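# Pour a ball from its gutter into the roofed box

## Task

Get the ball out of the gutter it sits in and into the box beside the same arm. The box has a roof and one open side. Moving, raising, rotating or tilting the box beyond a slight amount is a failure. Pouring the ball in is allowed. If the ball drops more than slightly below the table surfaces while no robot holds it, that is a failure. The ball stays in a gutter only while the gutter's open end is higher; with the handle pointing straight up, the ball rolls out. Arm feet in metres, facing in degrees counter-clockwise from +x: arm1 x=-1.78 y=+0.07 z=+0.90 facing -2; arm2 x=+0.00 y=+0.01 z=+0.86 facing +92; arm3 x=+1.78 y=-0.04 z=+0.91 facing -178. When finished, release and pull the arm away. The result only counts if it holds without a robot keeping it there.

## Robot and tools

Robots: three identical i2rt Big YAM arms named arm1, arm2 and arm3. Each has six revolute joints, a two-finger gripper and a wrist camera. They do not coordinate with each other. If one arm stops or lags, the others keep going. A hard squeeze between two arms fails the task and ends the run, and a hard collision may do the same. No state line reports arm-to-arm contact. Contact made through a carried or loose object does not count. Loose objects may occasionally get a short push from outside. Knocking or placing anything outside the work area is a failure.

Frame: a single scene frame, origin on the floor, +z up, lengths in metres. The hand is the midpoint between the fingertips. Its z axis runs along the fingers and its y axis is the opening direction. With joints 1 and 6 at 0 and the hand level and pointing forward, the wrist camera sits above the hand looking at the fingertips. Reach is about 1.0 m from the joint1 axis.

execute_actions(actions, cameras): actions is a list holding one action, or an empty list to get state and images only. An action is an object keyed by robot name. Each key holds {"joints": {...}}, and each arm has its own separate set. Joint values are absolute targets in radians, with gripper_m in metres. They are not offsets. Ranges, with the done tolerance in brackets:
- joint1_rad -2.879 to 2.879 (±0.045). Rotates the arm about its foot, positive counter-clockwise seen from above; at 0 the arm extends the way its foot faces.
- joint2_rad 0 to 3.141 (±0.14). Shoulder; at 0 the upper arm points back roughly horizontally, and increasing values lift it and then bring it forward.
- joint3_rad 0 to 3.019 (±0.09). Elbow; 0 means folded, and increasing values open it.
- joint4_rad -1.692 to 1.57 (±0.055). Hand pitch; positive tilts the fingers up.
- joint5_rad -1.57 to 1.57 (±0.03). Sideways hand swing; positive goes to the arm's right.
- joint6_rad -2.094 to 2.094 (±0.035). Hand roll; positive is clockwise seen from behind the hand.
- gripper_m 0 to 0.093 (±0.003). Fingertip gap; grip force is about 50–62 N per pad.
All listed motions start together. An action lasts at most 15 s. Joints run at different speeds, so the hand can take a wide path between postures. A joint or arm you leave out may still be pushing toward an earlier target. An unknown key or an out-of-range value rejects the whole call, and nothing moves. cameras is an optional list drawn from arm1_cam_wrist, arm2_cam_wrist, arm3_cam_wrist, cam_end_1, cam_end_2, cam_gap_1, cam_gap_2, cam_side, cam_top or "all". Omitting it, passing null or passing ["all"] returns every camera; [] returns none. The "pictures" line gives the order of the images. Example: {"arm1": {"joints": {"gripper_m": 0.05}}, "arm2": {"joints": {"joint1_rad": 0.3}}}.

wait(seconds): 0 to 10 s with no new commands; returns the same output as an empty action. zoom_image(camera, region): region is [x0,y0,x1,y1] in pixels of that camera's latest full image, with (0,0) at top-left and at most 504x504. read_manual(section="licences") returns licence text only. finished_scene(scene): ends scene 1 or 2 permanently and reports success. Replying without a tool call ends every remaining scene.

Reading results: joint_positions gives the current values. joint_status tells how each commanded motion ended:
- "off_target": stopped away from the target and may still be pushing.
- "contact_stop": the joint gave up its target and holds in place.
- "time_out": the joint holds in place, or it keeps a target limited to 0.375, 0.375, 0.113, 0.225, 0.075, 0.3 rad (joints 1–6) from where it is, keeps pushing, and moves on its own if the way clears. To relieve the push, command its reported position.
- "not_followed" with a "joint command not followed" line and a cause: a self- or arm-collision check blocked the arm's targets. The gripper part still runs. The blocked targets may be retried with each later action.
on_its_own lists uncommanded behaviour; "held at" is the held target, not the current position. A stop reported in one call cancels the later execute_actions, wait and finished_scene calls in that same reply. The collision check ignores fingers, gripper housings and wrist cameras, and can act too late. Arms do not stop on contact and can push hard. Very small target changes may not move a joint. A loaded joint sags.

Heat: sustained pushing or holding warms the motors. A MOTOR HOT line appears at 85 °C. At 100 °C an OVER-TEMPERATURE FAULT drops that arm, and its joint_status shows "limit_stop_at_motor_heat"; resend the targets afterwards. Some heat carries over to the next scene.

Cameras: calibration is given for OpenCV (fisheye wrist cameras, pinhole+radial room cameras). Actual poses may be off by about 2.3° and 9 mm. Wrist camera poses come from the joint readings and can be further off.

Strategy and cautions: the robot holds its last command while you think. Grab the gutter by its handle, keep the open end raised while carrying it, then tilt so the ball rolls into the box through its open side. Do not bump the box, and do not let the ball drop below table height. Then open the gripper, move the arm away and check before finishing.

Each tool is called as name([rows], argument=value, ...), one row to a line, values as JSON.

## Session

execute_actions(actions=[])

Scene clock: 0.00 s.
arm1.joint_positions: joint1_rad=+0.076 joint2_rad=+0.459 joint3_rad=+1.691 joint4_rad=-1.487 joint5_rad=+0.052 joint6_rad=-0.333 gripper_m=+0.094
arm1.joint_status: not commanded
arm1.hand: x=-1.7108 y=+0.0676 z=+1.5586 quat_wxyz=(-0.606, +0.133, -0.776, +0.113) (m; scene frame)
arm2.joint_positions: joint1_rad=+0.711 joint2_rad=+0.510 joint3_rad=+1.555 joint4_rad=-1.476 joint5_rad=+0.262 joint6_rad=+0.126 gripper_m=+0.095
arm2.joint_status: not commanded
arm2.hand: x=-0.0657 y=+0.1416 z=+1.4671 quat_wxyz=(-0.290, +0.712, -0.444, -0.460) (m; scene frame)
arm3.joint_positions: joint1_rad=+0.504 joint2_rad=+0.433 joint3_rad=+1.339 joint4_rad=-1.404 joint5_rad=-0.187 joint6_rad=+0.266 gripper_m=+0.095
arm3.joint_status: not commanded
arm3.hand: x=+1.6638 y=-0.1469 z=+1.4407 quat_wxyz=(-0.270, -0.842, -0.164, +0.438) (m; scene frame)
pictures: arm1_cam_wrist, arm2_cam_wrist, arm3_cam_wrist, cam_end_1, cam_end_2, cam_gap_1, cam_gap_2, cam_side, cam_top
camera_calibration (this result's frames):
arm1_cam_wrist: T_world_to_cam=[[0.0685562, -0.939175, 0.336528, -0.341859], [-0.75666, -0.268794, -0.596, -0.340327], [0.650204, -0.213778, -0.729063, 2.38785], [0, 0, 0, 1]] pos_world=[-1.78667, 0.0979263, 1.65311]
arm2_cam_wrist: T_world_to_cam=[[0.895486, 0.444811, 0.0157804, -0.0295416], [0.390864, -0.768933, -0.505932, 0.878904], [-0.21291, 0.459223, -0.862429, 1.31427], [0, 0, 0, 1]] pos_world=[-0.037257, 0.0854156, 1.5786]
arm3_cam_wrist: T_world_to_cam=[[-0.502596, 0.810136, -0.30179, 1.38935], [0.835998, 0.36651, -0.408385, -0.74579], [-0.220238, -0.457548, -0.861478, 1.66386], [0, 0, 0, 1]] pos_world=[1.68821, -0.0909306, 1.5481]
Images, in order (width x height): arm1_cam_wrist 616x616, arm2_cam_wrist 616x616, arm3_cam_wrist 616x616, cam_end_1 504x504, cam_end_2 504x504, cam_gap_1 504x504, cam_gap_2 504x504, cam_side 504x504, cam_top 504x504.

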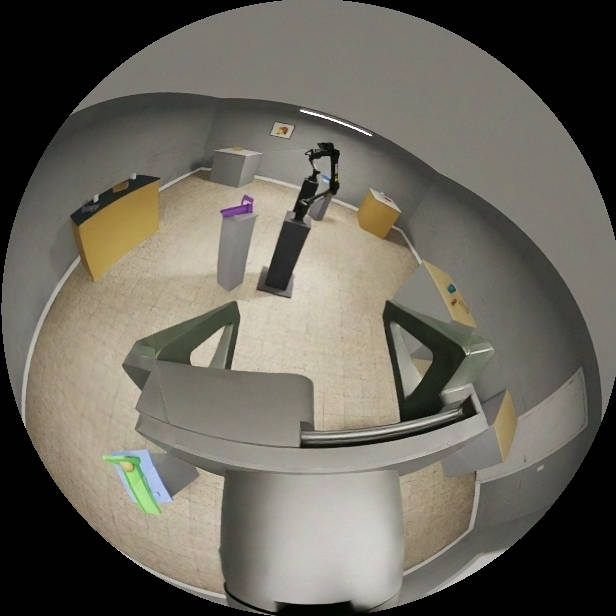

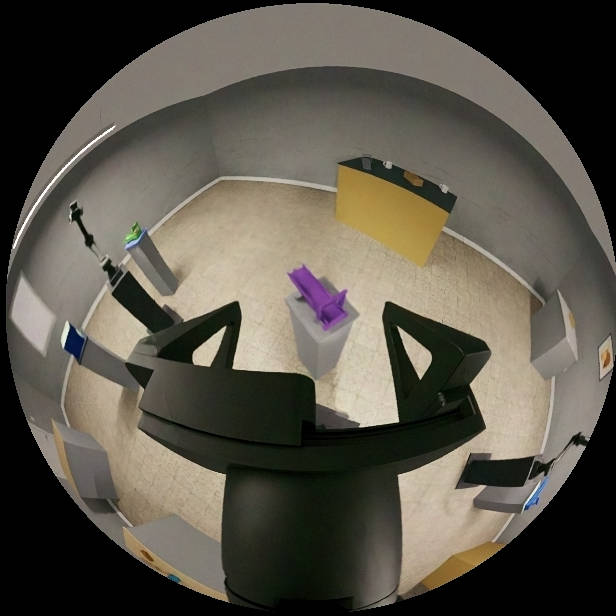

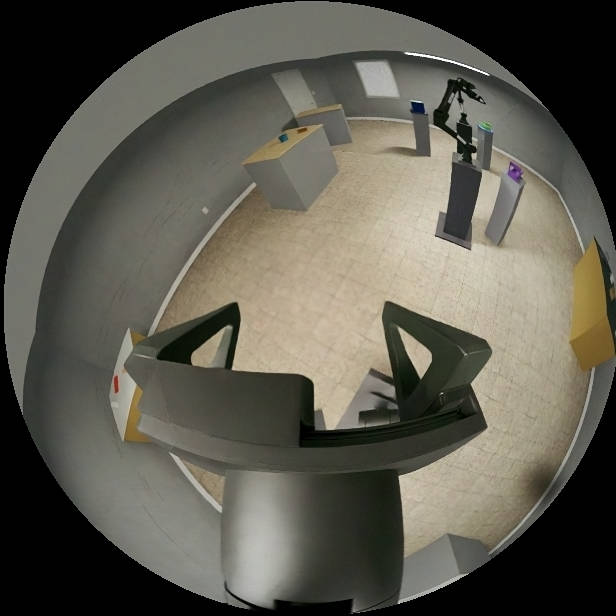

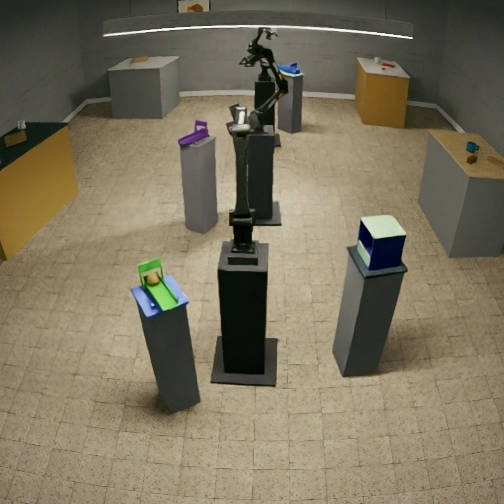

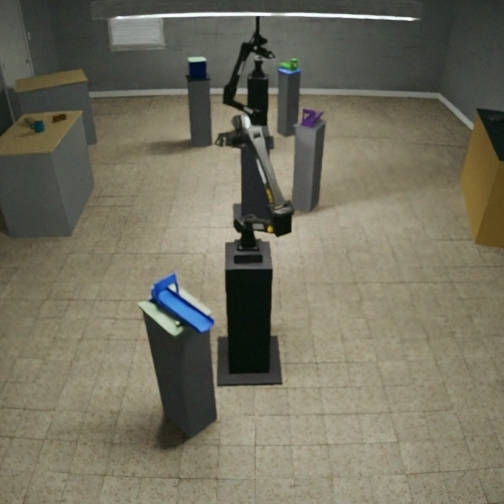

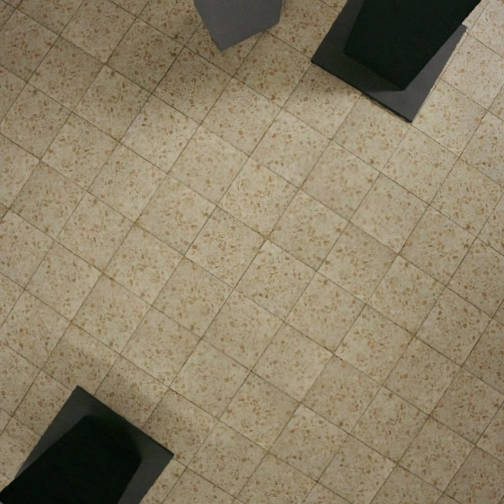

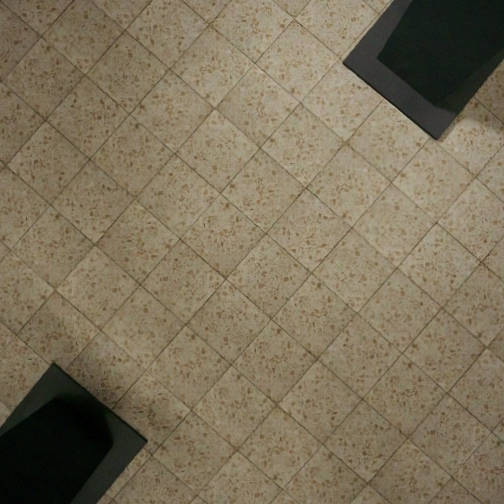

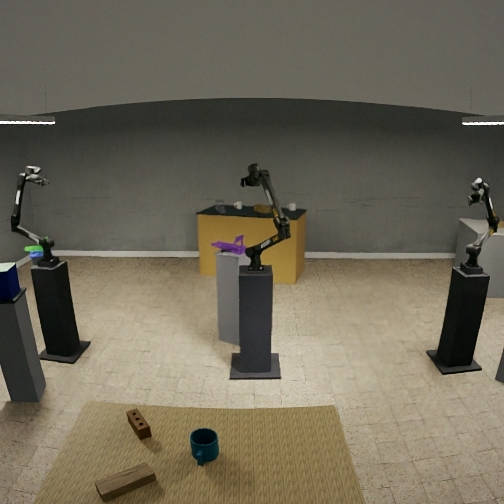

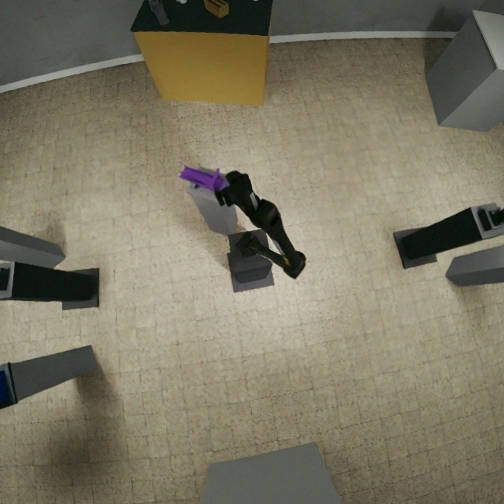

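zoom_image(camera="cam_end_1", region=[110, 240, 230, 340])

zoom_image(camera="cam_end_1", region=[320, 195, 440, 295])

zoom_image(camera="arm1_cam_wrist", region=[80, 420, 220, 540])

Region (110, 240, 230, 340) of cam_end_1's 504x504 image, scaled by 4.200, with more detail than that image has.

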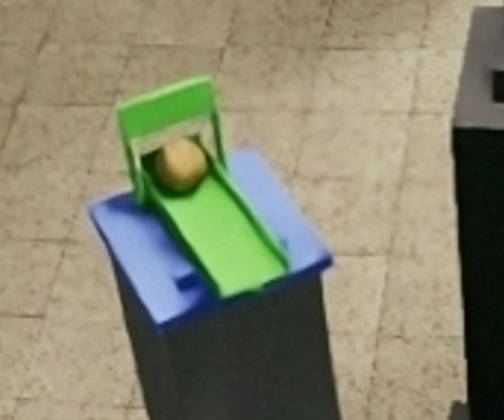

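Region (320, 195, 440, 295) of cam_end_1's 504x504 image, scaled by 4.200, with more detail than that image has.

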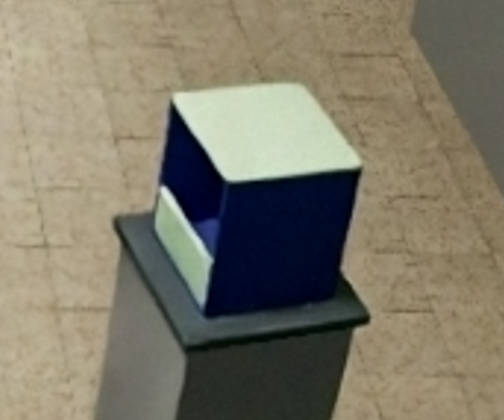

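Region (80, 420, 220, 540) of arm1_cam_wrist's 616x616 image, scaled by 3.600, with more detail than that image has; it fills the top 432 rows of this view, and the rest is white.

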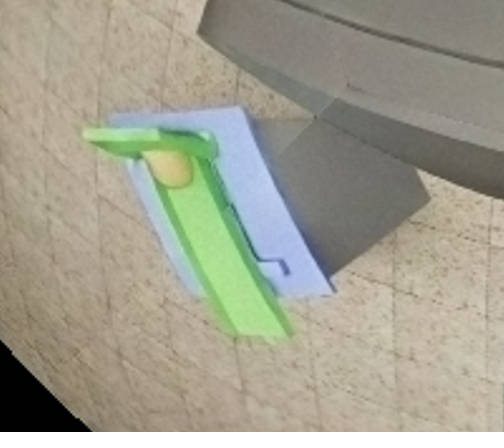

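execute_actions([
  {"arm1": {"joints": {"joint1_rad": 2.053, "joint2_rad": 1.67, "joint3_rad": 1.5625, "joint4_rad": -1.463, "joint5_rad": -0.25, "joint6_rad": -0.04, "gripper_m": 0.09}}},
], cameras=["arm1_cam_wrist", "cam_end_1"])

Scene clock: 86.40 s.
arm1.joint_positions: joint1_rad=+2.055 joint2_rad=+1.674 joint3_rad=+1.566 joint4_rad=-1.463 joint5_rad=-0.250 joint6_rad=-0.049 gripper_m=+0.090
arm1.joint_status: all done
arm1.hand: x=-2.0407 y=+0.5100 z=+1.1121 quat_wxyz=(+0.104, +0.853, -0.508, -0.061) (m; scene frame)
arm2.joint_positions: joint1_rad=+0.711 joint2_rad=+0.510 joint3_rad=+1.555 joint4_rad=-1.476 joint5_rad=+0.262 joint6_rad=+0.126 gripper_m=+0.095
arm2.joint_status: not commanded
arm2.hand: x=-0.0657 y=+0.1416 z=+1.4671 quat_wxyz=(-0.290, +0.712, -0.444, -0.460) (m; scene frame)
arm3.joint_positions: joint1_rad=+0.504 joint2_rad=+0.433 joint3_rad=+1.339 joint4_rad=-1.404 joint5_rad=-0.187 joint6_rad=+0.266 gripper_m=+0.095
arm3.joint_status: not commanded
arm3.hand: x=+1.6638 y=-0.1469 z=+1.4407 quat_wxyz=(-0.270, -0.842, -0.164, +0.438) (m; scene frame)
pictures: arm1_cam_wrist, cam_end_1
camera_calibration (this result's frames):
arm1_cam_wrist: T_world_to_cam=[[0.85429, 0.461493, -0.239193, 1.7759], [0.508133, -0.644515, 0.571315, 0.737343], [0.109495, -0.609611, -0.785103, 1.53214], [0, 0, 0, 1]] pos_world=[-2.05956, 0.589675, 1.20642]
Images, in order (width x height): arm1_cam_wrist 616x616, cam_end_1 504x504.

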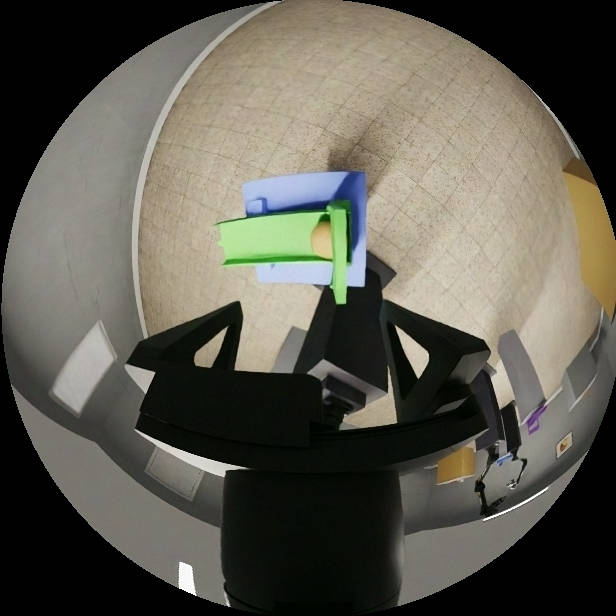

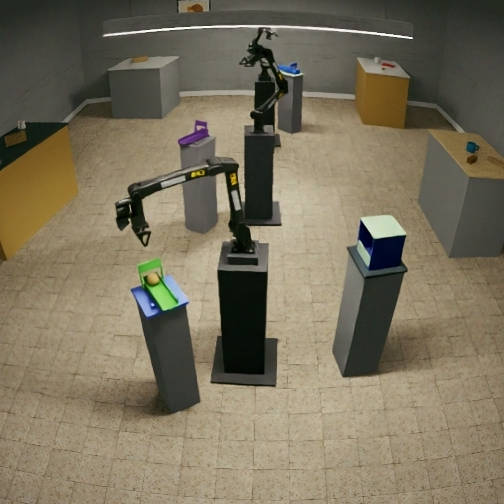

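zoom_image(camera="arm1_cam_wrist", region=[200, 160, 400, 320])

Region (200, 160, 400, 320) of arm1_cam_wrist's 616x616 image, scaled by 2.520, with more detail than that image has; it fills the top 403 rows of this view, and the rest is white.

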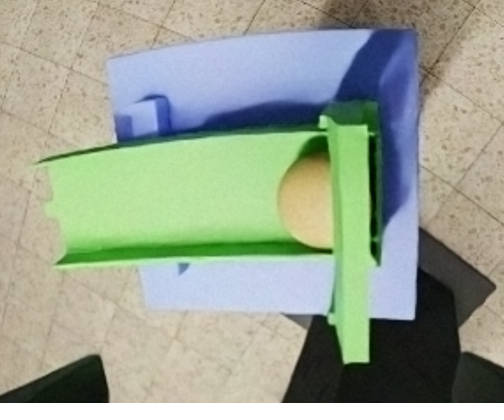

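zoom_image(camera="cam_end_1", region=[100, 190, 210, 320])

Region (100, 190, 210, 320) of cam_end_1's 504x504 image, scaled by 3.877, with more detail than that image has; it fills the left 426 columns of this view, and the rest is white.

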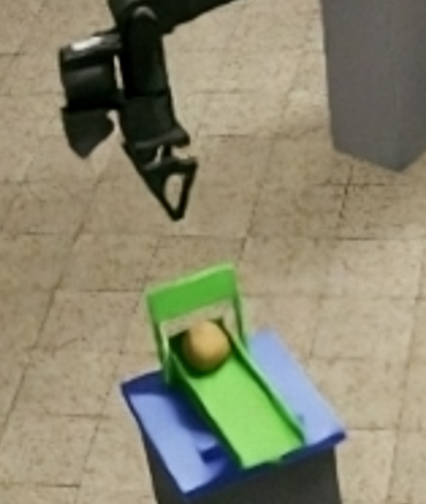

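execute_actions([
  {"arm1": {"joints": {"joint1_rad": 2.06, "joint2_rad": 1.745, "joint3_rad": 1.2785, "joint4_rad": -1.102, "joint5_rad": -0.25, "joint6_rad": -0.125}}},
], cameras=["arm1_cam_wrist", "cam_end_1"])

Scene clock: 130.80 s.
arm1.joint_positions: joint1_rad=+2.055 joint2_rad=+1.749 joint3_rad=+1.279 joint4_rad=-1.117 joint5_rad=-0.250 joint6_rad=-0.115 gripper_m=+0.090
arm1.joint_status: all done
arm1.hand: x=-2.0323 y=+0.4951 z=+0.9718 quat_wxyz=(+0.106, +0.869, -0.481, -0.059) (m; scene frame)
arm2.joint_positions: joint1_rad=+0.711 joint2_rad=+0.510 joint3_rad=+1.555 joint4_rad=-1.476 joint5_rad=+0.262 joint6_rad=+0.126 gripper_m=+0.095
arm2.joint_status: not commanded
arm2.hand: x=-0.0657 y=+0.1416 z=+1.4671 quat_wxyz=(-0.290, +0.712, -0.444, -0.460) (m; scene frame)
arm3.joint_positions: joint1_rad=+0.504 joint2_rad=+0.433 joint3_rad=+1.339 joint4_rad=-1.404 joint5_rad=-0.187 joint6_rad=+0.266 gripper_m=+0.095
arm3.joint_status: not commanded
arm3.hand: x=+1.6638 y=-0.1469 z=+1.4407 quat_wxyz=(-0.270, -0.842, -0.164, +0.438) (m; scene frame)
pictures: arm1_cam_wrist, cam_end_1
camera_calibration (this result's frames):
arm1_cam_wrist: T_world_to_cam=[[0.822721, 0.515109, -0.240404, 1.65248], [0.549077, -0.610666, 0.570615, 0.870819], [0.147122, -0.601457, -0.785242, 1.48453], [0, 0, 0, 1]] pos_world=[-2.05609, 0.573451, 1.06607]
Images, in order (width x height): arm1_cam_wrist 616x616, cam_end_1 504x504.

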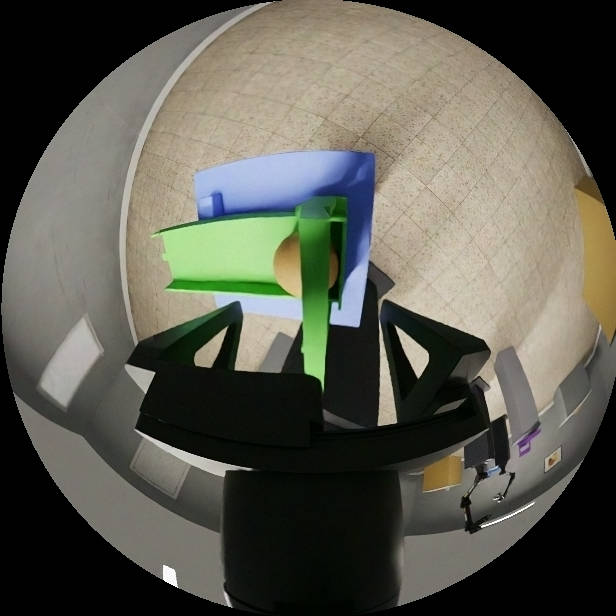

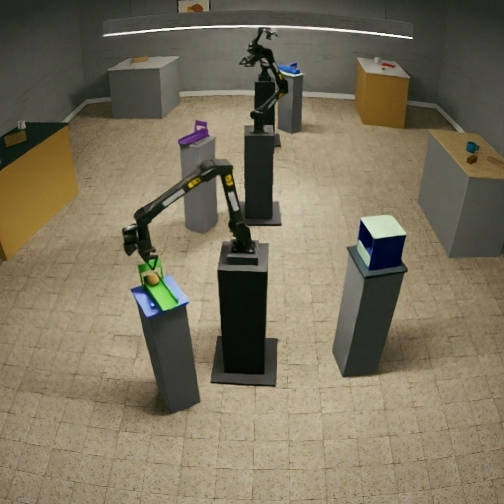

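zoom_image(camera="arm1_cam_wrist", region=[140, 140, 400, 400])

zoom_image(camera="cam_end_1", region=[105, 210, 205, 320])

Region (140, 140, 400, 400) of arm1_cam_wrist's 616x616 image, scaled by 1.938, with more detail than that image has.

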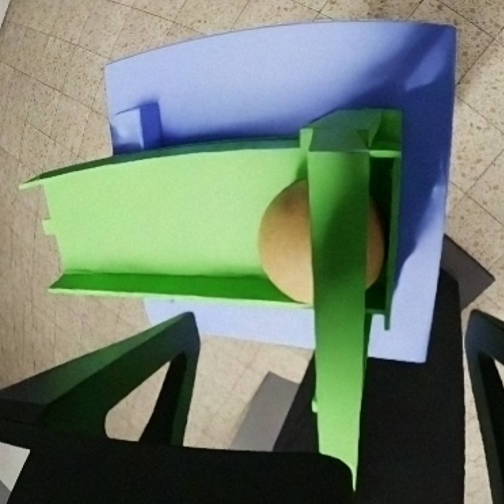

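Region (105, 210, 205, 320) of cam_end_1's 504x504 image, scaled by 4.582, with more detail than that image has; it fills the left 458 columns of this view, and the rest is white.

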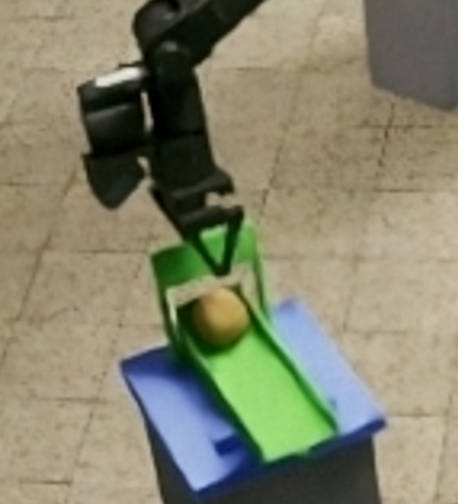

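execute_actions([
  {"arm1": {"joints": {"joint3_rad": 1.238, "joint4_rad": -1.05, "gripper_m": 0.0}}},
], cameras=["arm1_cam_wrist", "cam_end_1"])

Scene clock: 149.33 s.
arm1.joint_positions: joint1_rad=+2.055 joint2_rad=+1.747 joint3_rad=+1.252 joint4_rad=-1.068 joint5_rad=-0.254 joint6_rad=-0.116 gripper_m=+0.011
arm1.joint_status: gripper_m off_target (ended at +0.011, target +0.000); the others done
arm1.hand: x=-2.0330 y=+0.4953 z=+0.9638 quat_wxyz=(+0.101, +0.869, -0.479, -0.070) (m; scene frame)
arm2.joint_positions: joint1_rad=+0.711 joint2_rad=+0.510 joint3_rad=+1.555 joint4_rad=-1.476 joint5_rad=+0.262 joint6_rad=+0.126 gripper_m=+0.095
arm2.joint_status: not commanded
arm2.hand: x=-0.0657 y=+0.1416 z=+1.4671 quat_wxyz=(-0.290, +0.712, -0.444, -0.460) (m; scene frame)
arm3.joint_positions: joint1_rad=+0.504 joint2_rad=+0.433 joint3_rad=+1.339 joint4_rad=-1.404 joint5_rad=-0.187 joint6_rad=+0.266 gripper_m=+0.095
arm3.joint_status: not commanded
arm3.hand: x=+1.6638 y=-0.1469 z=+1.4407 quat_wxyz=(-0.270, -0.842, -0.164, +0.438) (m; scene frame)
pictures: arm1_cam_wrist, cam_end_1
camera_calibration (this result's frames):
arm1_cam_wrist: T_world_to_cam=[[0.81891, 0.520683, -0.241405, 1.64152], [0.557431, -0.621488, 0.550476, 0.917614], [0.136594, -0.585356, -0.799187, 1.46255], [0, 0, 0, 1]] pos_world=[-2.05554, 0.571682, 1.06]
Images, in order (width x height): arm1_cam_wrist 616x616, cam_end_1 504x504.

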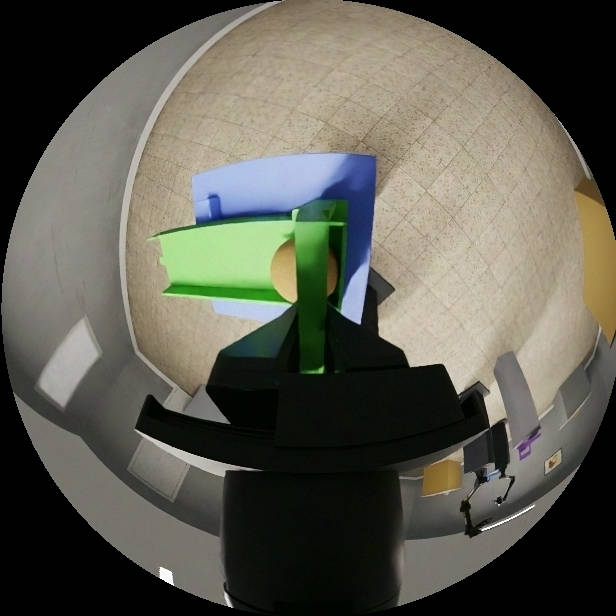

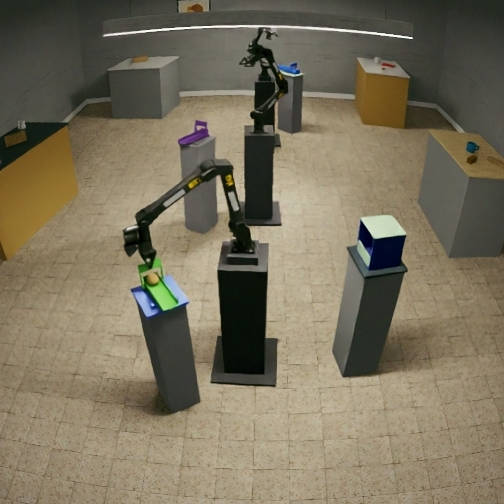

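zoom_image(camera="arm1_cam_wrist", region=[130, 170, 390, 380])

Region (130, 170, 390, 380) of arm1_cam_wrist's 616x616 image, scaled by 1.938, with more detail than that image has; it fills the top 407 rows of this view, and the rest is white.

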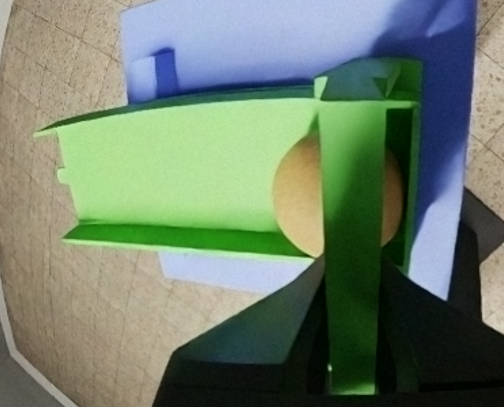

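execute_actions([
  {"arm1": {"joints": {"joint1_rad": -1.58, "joint2_rad": 0.85, "joint3_rad": 1.26, "joint4_rad": -1.37, "joint5_rad": -0.45, "joint6_rad": 1.575}}},
], cameras=["arm1_cam_wrist", "cam_end_1", "cam_side"])

Scene clock: 209.83 s.
arm1.joint_positions: joint1_rad=-1.573 joint2_rad=+0.864 joint3_rad=+1.252 joint4_rad=-1.362 joint5_rad=-0.444 joint6_rad=+1.568 gripper_m=+0.011
arm1.joint_status: all done
arm1.hand: x=-1.7238 y=-0.2406 z=+1.3212 quat_wxyz=(-0.295, -0.931, -0.047, -0.210) (m; scene frame)
arm2.joint_positions: joint1_rad=+0.711 joint2_rad=+0.510 joint3_rad=+1.555 joint4_rad=-1.476 joint5_rad=+0.262 joint6_rad=+0.126 gripper_m=+0.095
arm2.joint_status: not commanded
arm2.hand: x=-0.0657 y=+0.1416 z=+1.4671 quat_wxyz=(-0.290, +0.712, -0.444, -0.460) (m; scene frame)
arm3.joint_positions: joint1_rad=+0.504 joint2_rad=+0.433 joint3_rad=+1.339 joint4_rad=-1.404 joint5_rad=-0.187 joint6_rad=+0.266 gripper_m=+0.095
arm3.joint_status: not commanded
arm3.hand: x=+1.6638 y=-0.1469 z=+1.4407 quat_wxyz=(-0.270, -0.842, -0.164, +0.438) (m; scene frame)
pictures: arm1_cam_wrist, cam_end_1, cam_side
camera_calibration (this result's frames):
arm1_cam_wrist: T_world_to_cam=[[0.0364002, 0.821596, -0.568907, 1.01389], [0.487968, 0.48219, 0.727585, 0.00298044], [0.872102, -0.304092, -0.383361, 2.06137], [0, 0, 0, 1]] pos_world=[-1.83608, -0.207598, 1.36489]
Images, in order (width x height): arm1_cam_wrist 616x616, cam_end_1 504x504, cam_side 504x504.

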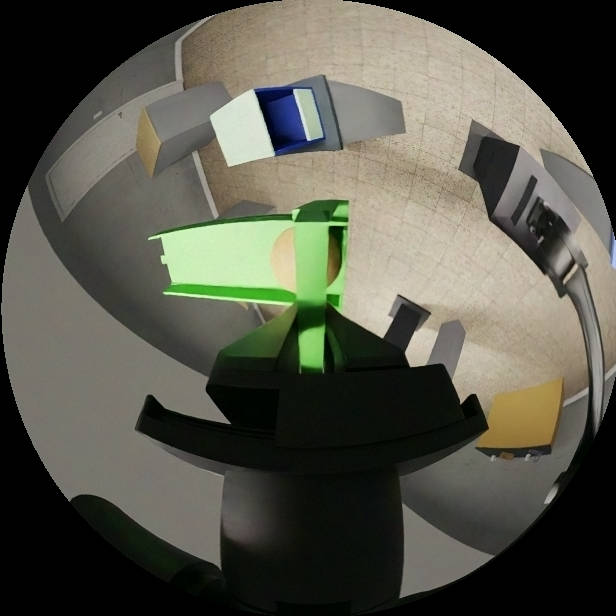

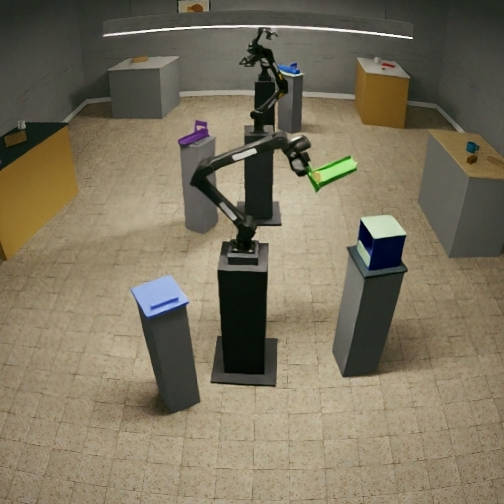

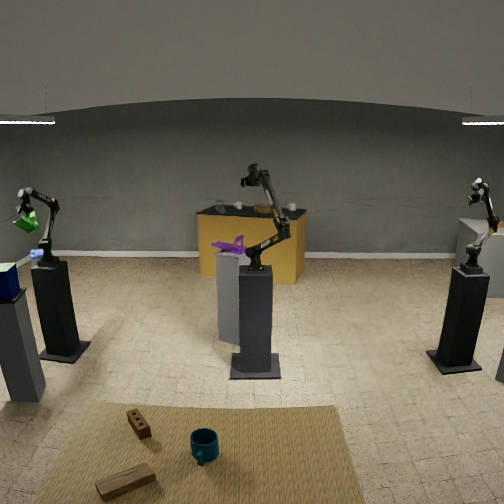

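Ball still in the gutter. Let me look closely at the box with the wrist camera.

zoom_image(camera="arm1_cam_wrist", region=[195, 60, 355, 180])

Region (195, 60, 355, 180) of arm1_cam_wrist's 616x616 image, scaled by 3.150, with more detail than that image has; it fills the top 378 rows of this view, and the rest is white.

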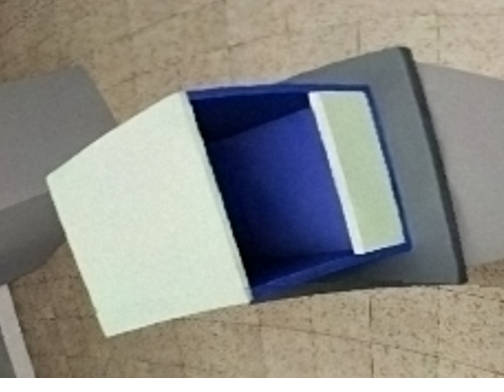

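zoom_image(camera="cam_end_1", region=[280, 125, 420, 285])

Region (280, 125, 420, 285) of cam_end_1's 504x504 image, scaled by 3.150, with more detail than that image has; it fills the left 441 columns of this view, and the rest is white.

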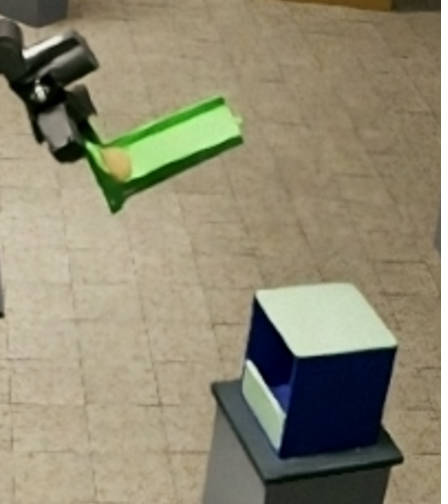

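execute_actions([
  {"arm1": {"joints": {"joint1_rad": -1.548, "joint2_rad": 0.92, "joint3_rad": 0.507, "joint4_rad": -0.775, "joint5_rad": 0.0, "joint6_rad": 1.575}}},
], cameras=["arm1_cam_wrist", "cam_end_1"])

Scene clock: 264.20 s.
arm1.joint_positions: joint1_rad=-1.559 joint2_rad=+0.931 joint3_rad=+0.505 joint4_rad=-0.800 joint5_rad=-0.005 joint6_rad=+1.570 gripper_m=+0.011
arm1.joint_status: all done
arm1.hand: x=-1.7877 y=-0.2115 z=+0.9879 quat_wxyz=(-0.175, -0.984, +0.012, -0.006) (m; scene frame)
arm2.joint_positions: joint1_rad=+0.711 joint2_rad=+0.510 joint3_rad=+1.555 joint4_rad=-1.476 joint5_rad=+0.262 joint6_rad=+0.126 gripper_m=+0.095
arm2.joint_status: not commanded
arm2.hand: x=-0.0657 y=+0.1416 z=+1.4671 quat_wxyz=(-0.290, +0.712, -0.444, -0.460) (m; scene frame)
arm3.joint_positions: joint1_rad=+0.504 joint2_rad=+0.433 joint3_rad=+1.339 joint4_rad=-1.404 joint5_rad=-0.187 joint6_rad=+0.266 gripper_m=+0.095
arm3.joint_status: not commanded
arm3.hand: x=+1.6638 y=-0.1469 z=+1.4407 quat_wxyz=(-0.270, -0.842, -0.164, +0.438) (m; scene frame)
pictures: arm1_cam_wrist, cam_end_1
camera_calibration (this result's frames):
arm1_cam_wrist: T_world_to_cam=[[0.0273054, 0.938476, -0.344262, 0.589278], [0.804095, 0.18398, 0.565317, 0.924983], [0.593874, -0.292256, -0.7496, 1.86512], [0, 0, 0, 1]] pos_world=[-1.86751, -0.17811, 1.07805]
Images, in order (width x height): arm1_cam_wrist 616x616, cam_end_1 504x504.

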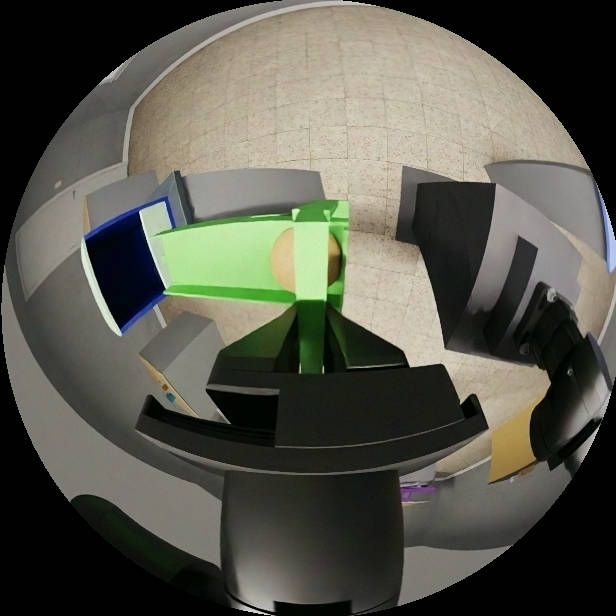

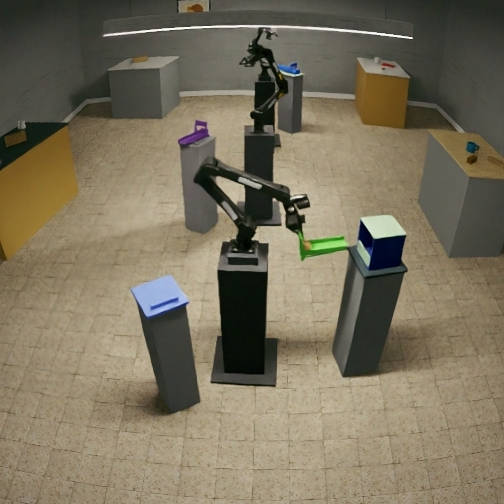

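zoom_image(camera="arm1_cam_wrist", region=[65, 180, 225, 345])

zoom_image(camera="cam_end_1", region=[280, 185, 420, 285])

Region (65, 180, 225, 345) of arm1_cam_wrist's 616x616 image, scaled by 3.055, with more detail than that image has; it fills the left 489 columns of this view, and the rest is white.

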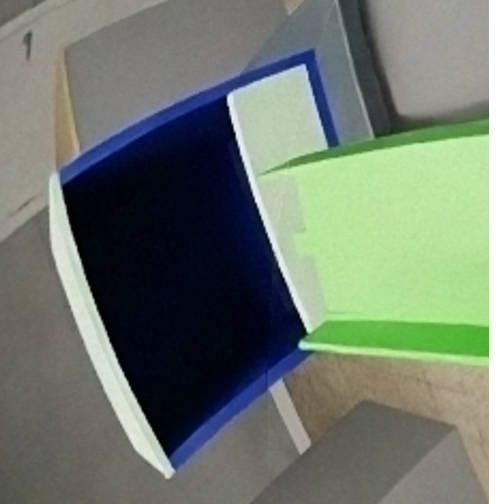

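Region (280, 185, 420, 285) of cam_end_1's 504x504 image, scaled by 3.600, with more detail than that image has; it fills the top 360 rows of this view, and the rest is white.

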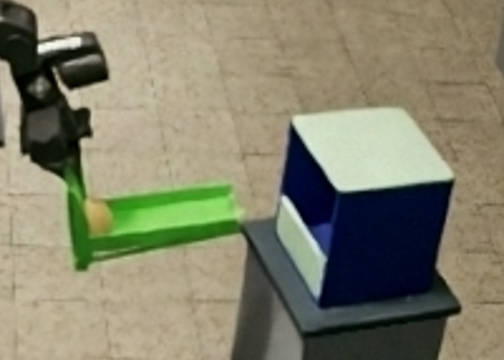

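execute_actions([
  {"arm1": {"joints": {"joint2_rad": 1.315, "joint3_rad": 0.915}}},
], cameras=["arm1_cam_wrist", "cam_end_1"])

Scene clock: 287.30 s.
arm1.joint_positions: joint1_rad=-1.559 joint2_rad=+1.314 joint3_rad=+0.863 joint4_rad=-0.787 joint5_rad=-0.005 joint6_rad=+1.570 gripper_m=+0.011
arm1.joint_status: all done
arm1.hand: x=-1.7914 y=-0.3457 z=+1.0187 quat_wxyz=(-0.170, -0.985, +0.012, -0.006) (m; scene frame)
arm2.joint_positions: joint1_rad=+0.711 joint2_rad=+0.510 joint3_rad=+1.555 joint4_rad=-1.476 joint5_rad=+0.262 joint6_rad=+0.126 gripper_m=+0.095
arm2.joint_status: not commanded
arm2.hand: x=-0.0657 y=+0.1416 z=+1.4671 quat_wxyz=(-0.290, +0.712, -0.444, -0.460) (m; scene frame)
arm3.joint_positions: joint1_rad=+0.504 joint2_rad=+0.433 joint3_rad=+1.339 joint4_rad=-1.404 joint5_rad=-0.187 joint6_rad=+0.266 gripper_m=+0.095
arm3.joint_status: not commanded
arm3.hand: x=+1.6638 y=-0.1469 z=+1.4407 quat_wxyz=(-0.270, -0.842, -0.164, +0.438) (m; scene frame)
pictures: arm1_cam_wrist, cam_end_1
camera_calibration (this result's frames):
arm1_cam_wrist: T_world_to_cam=[[0.0272648, 0.94223, -0.333856, 0.716576], [0.803915, 0.17783, 0.567536, 0.930581], [0.594119, -0.283865, -0.752624, 1.85753], [0, 0, 0, 1]] pos_world=[-1.87124, -0.313375, 1.10912]
Images, in order (width x height): arm1_cam_wrist 616x616, cam_end_1 504x504.

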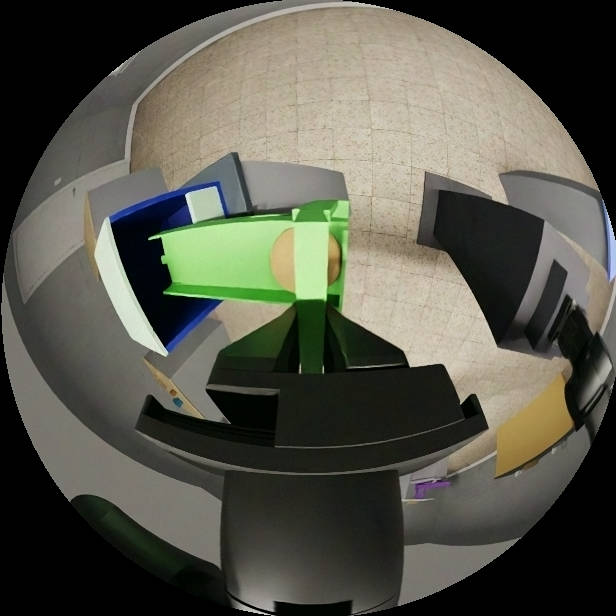

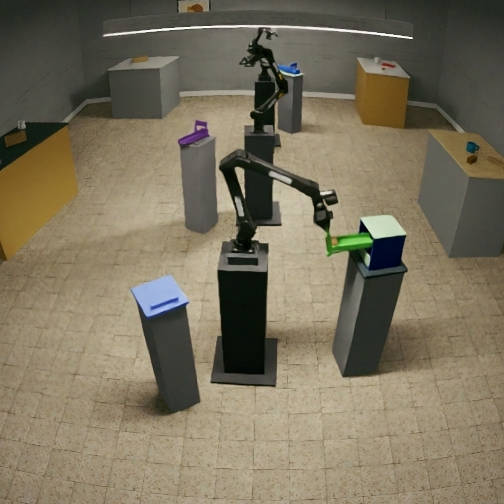

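zoom_image(camera="arm1_cam_wrist", region=[80, 160, 270, 365])

zoom_image(camera="cam_end_1", region=[300, 185, 420, 285])

Region (80, 160, 270, 365) of arm1_cam_wrist's 616x616 image, scaled by 2.459, with more detail than that image has; it fills the left 467 columns of this view, and the rest is white.

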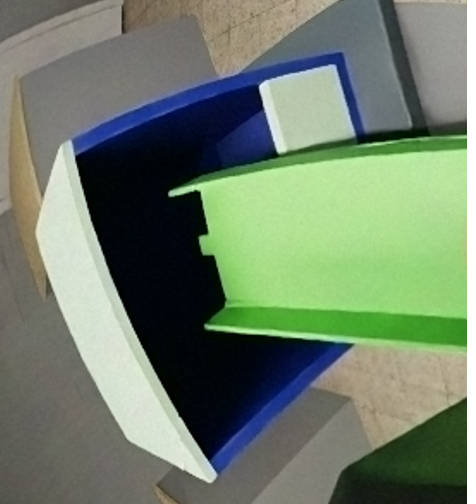

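Region (300, 185, 420, 285) of cam_end_1's 504x504 image, scaled by 4.200, with more detail than that image has.

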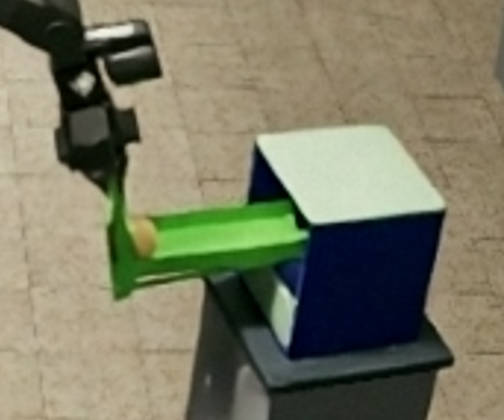

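execute_actions([
  {"arm1": {"joints": {"joint2_rad": 1.372, "joint3_rad": 1.112, "joint4_rad": -0.982}}},
], cameras=["arm1_cam_wrist", "cam_end_1"])

Scene clock: 323.23 s.
arm1.joint_positions: joint1_rad=-1.559 joint2_rad=+1.381 joint3_rad=+1.055 joint4_rad=-0.972 joint5_rad=-0.005 joint6_rad=+1.570 gripper_m=+0.011
arm1.joint_status: all done
arm1.hand: x=-1.7927 y=-0.3752 z=+1.0595 quat_wxyz=(-0.140, -0.990, +0.012, -0.007) (m; scene frame)
arm2.joint_positions: joint1_rad=+0.711 joint2_rad=+0.510 joint3_rad=+1.555 joint4_rad=-1.476 joint5_rad=+0.262 joint6_rad=+0.126 gripper_m=+0.095
arm2.joint_status: not commanded
arm2.hand: x=-0.0657 y=+0.1416 z=+1.4671 quat_wxyz=(-0.290, +0.712, -0.444, -0.460) (m; scene frame)
arm3.joint_positions: joint1_rad=+0.504 joint2_rad=+0.433 joint3_rad=+1.339 joint4_rad=-1.404 joint5_rad=-0.187 joint6_rad=+0.266 gripper_m=+0.095
arm3.joint_status: not commanded
arm3.hand: x=+1.6638 y=-0.1469 z=+1.4407 quat_wxyz=(-0.270, -0.842, -0.164, +0.438) (m; scene frame)
pictures: arm1_cam_wrist, cam_end_1
camera_calibration (this result's frames):
arm1_cam_wrist: T_world_to_cam=[[0.0269803, 0.960853, -0.275741, 0.702886], [0.802927, 0.143484, 0.578551, 0.887294], [0.595467, -0.237009, -0.767624, 1.91657], [0, 0, 0, 1]] pos_world=[-1.87265, -0.348437, 1.15168]
Images, in order (width x height): arm1_cam_wrist 616x616, cam_end_1 504x504.

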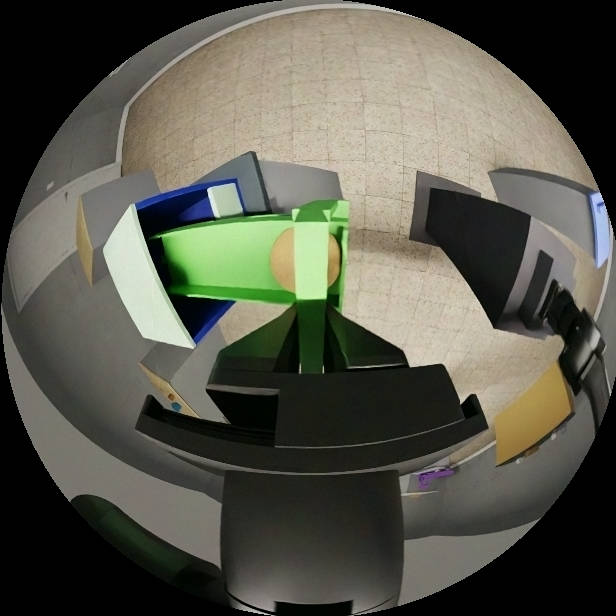

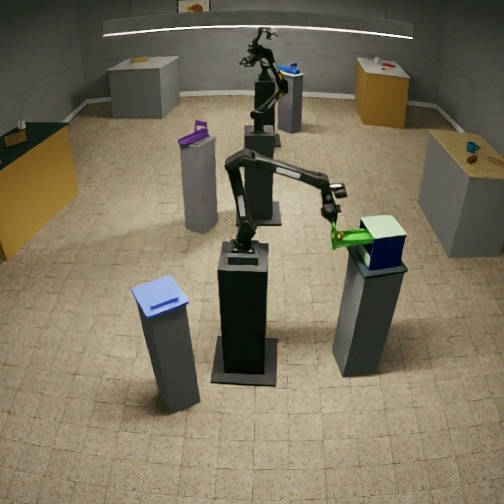

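execute_actions([
  {"arm1": {"joints": {"joint2_rad": 1.548, "joint3_rad": 1.354, "joint4_rad": -1.286}}},
], cameras=["arm1_cam_wrist", "cam_end_1"])

Scene clock: 329.03 s.
arm1.joint_positions: joint1_rad=-1.559 joint2_rad=+1.558 joint3_rad=+1.281 joint4_rad=-1.274 joint5_rad=-0.005 joint6_rad=+1.570 gripper_m=+0.011
arm1.joint_status: all done
arm1.hand: x=-1.7930 y=-0.3871 z=+1.0634 quat_wxyz=(-0.013, -1.000, +0.012, -0.008) (m; scene frame)
arm2.joint_positions: joint1_rad=+0.711 joint2_rad=+0.510 joint3_rad=+1.555 joint4_rad=-1.476 joint5_rad=+0.262 joint6_rad=+0.126 gripper_m=+0.095
arm2.joint_status: not commanded
arm2.hand: x=-0.0657 y=+0.1416 z=+1.4671 quat_wxyz=(-0.290, +0.712, -0.444, -0.460) (m; scene frame)
arm3.joint_positions: joint1_rad=+0.504 joint2_rad=+0.433 joint3_rad=+1.339 joint4_rad=-1.404 joint5_rad=-0.187 joint6_rad=+0.266 gripper_m=+0.095
arm3.joint_status: not commanded
arm3.hand: x=+1.6638 y=-0.1469 z=+1.4407 quat_wxyz=(-0.270, -0.842, -0.164, +0.438) (m; scene frame)
pictures: arm1_cam_wrist, cam_end_1
camera_calibration (this result's frames):
arm1_cam_wrist: T_world_to_cam=[[0.0247344, 0.999354, -0.026079, 0.460779], [0.798997, -0.00408348, 0.601322, 0.79868], [0.600827, -0.0357103, -0.798581, 2.03734], [0, 0, 0, 1]] pos_world=[-1.87363, -0.384466, 1.15874]
Images, in order (width x height): arm1_cam_wrist 616x616, cam_end_1 504x504.

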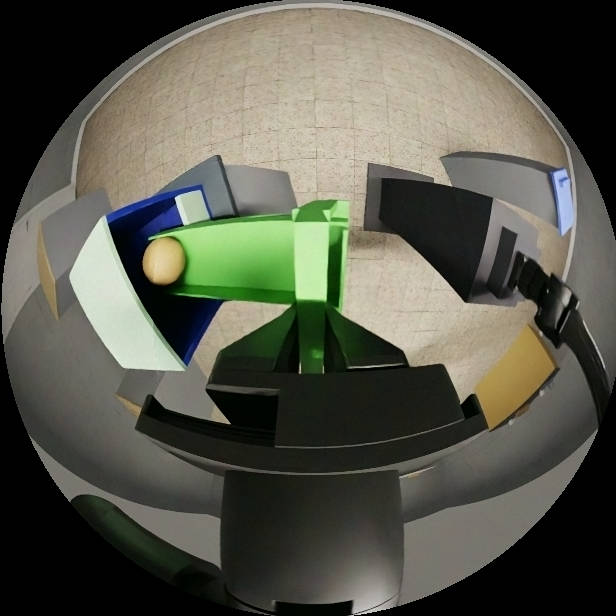

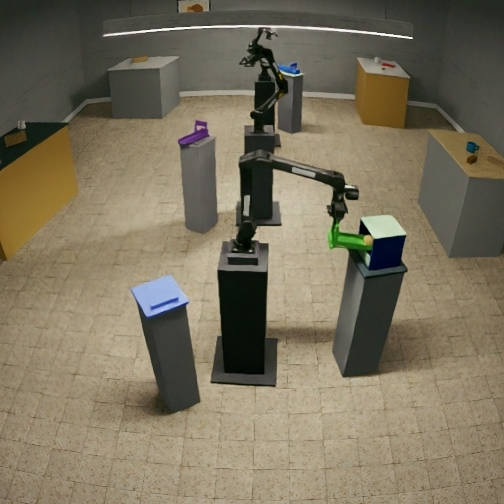

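The ball is rolling into the box. Check it has dropped in.

execute_actions(actions=[], cameras=["arm1_cam_wrist", "cam_end_1"])

Scene clock: 330.90 s.
arm1.joint_positions: joint1_rad=-1.559 joint2_rad=+1.558 joint3_rad=+1.281 joint4_rad=-1.275 joint5_rad=-0.005 joint6_rad=+1.570 gripper_m=+0.011
arm1.joint_status: all done
arm1.hand: x=-1.7930 y=-0.3870 z=+1.0634 quat_wxyz=(-0.013, -1.000, +0.012, -0.008) (m; scene frame)
arm2.joint_positions: joint1_rad=+0.711 joint2_rad=+0.510 joint3_rad=+1.555 joint4_rad=-1.476 joint5_rad=+0.262 joint6_rad=+0.126 gripper_m=+0.095
arm2.joint_status: not commanded
arm2.hand: x=-0.0657 y=+0.1416 z=+1.4671 quat_wxyz=(-0.290, +0.712, -0.444, -0.460) (m; scene frame)
arm3.joint_positions: joint1_rad=+0.504 joint2_rad=+0.433 joint3_rad=+1.339 joint4_rad=-1.404 joint5_rad=-0.187 joint6_rad=+0.266 gripper_m=+0.095
arm3.joint_status: not commanded
arm3.hand: x=+1.6638 y=-0.1469 z=+1.4407 quat_wxyz=(-0.270, -0.842, -0.164, +0.438) (m; scene frame)
pictures: arm1_cam_wrist, cam_end_1
camera_calibration (this result's frames):
arm1_cam_wrist: T_world_to_cam=[[0.0247298, 0.999364, -0.0256977, 0.460275], [0.798991, -0.00430888, 0.601327, 0.798576], [0.600834, -0.0354029, -0.798589, 2.03749], [0, 0, 0, 1]] pos_world=[-1.87363, -0.384409, 1.15874]
Images, in order (width x height): arm1_cam_wrist 616x616, cam_end_1 504x504.

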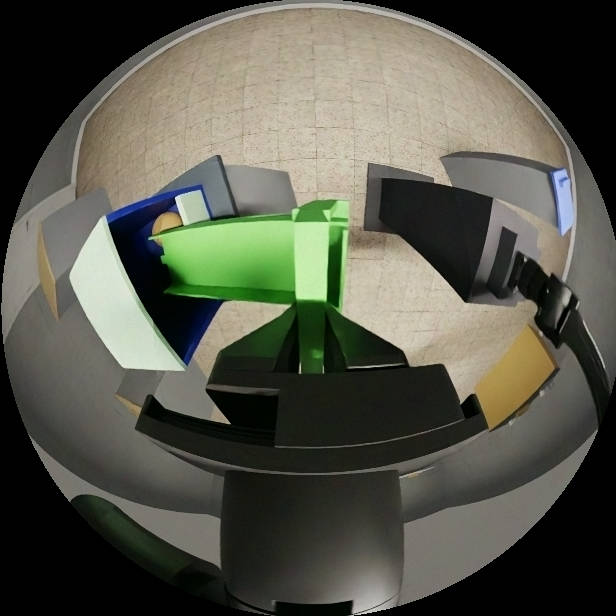

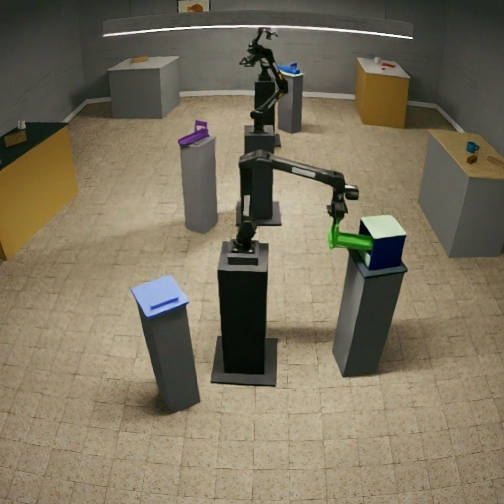

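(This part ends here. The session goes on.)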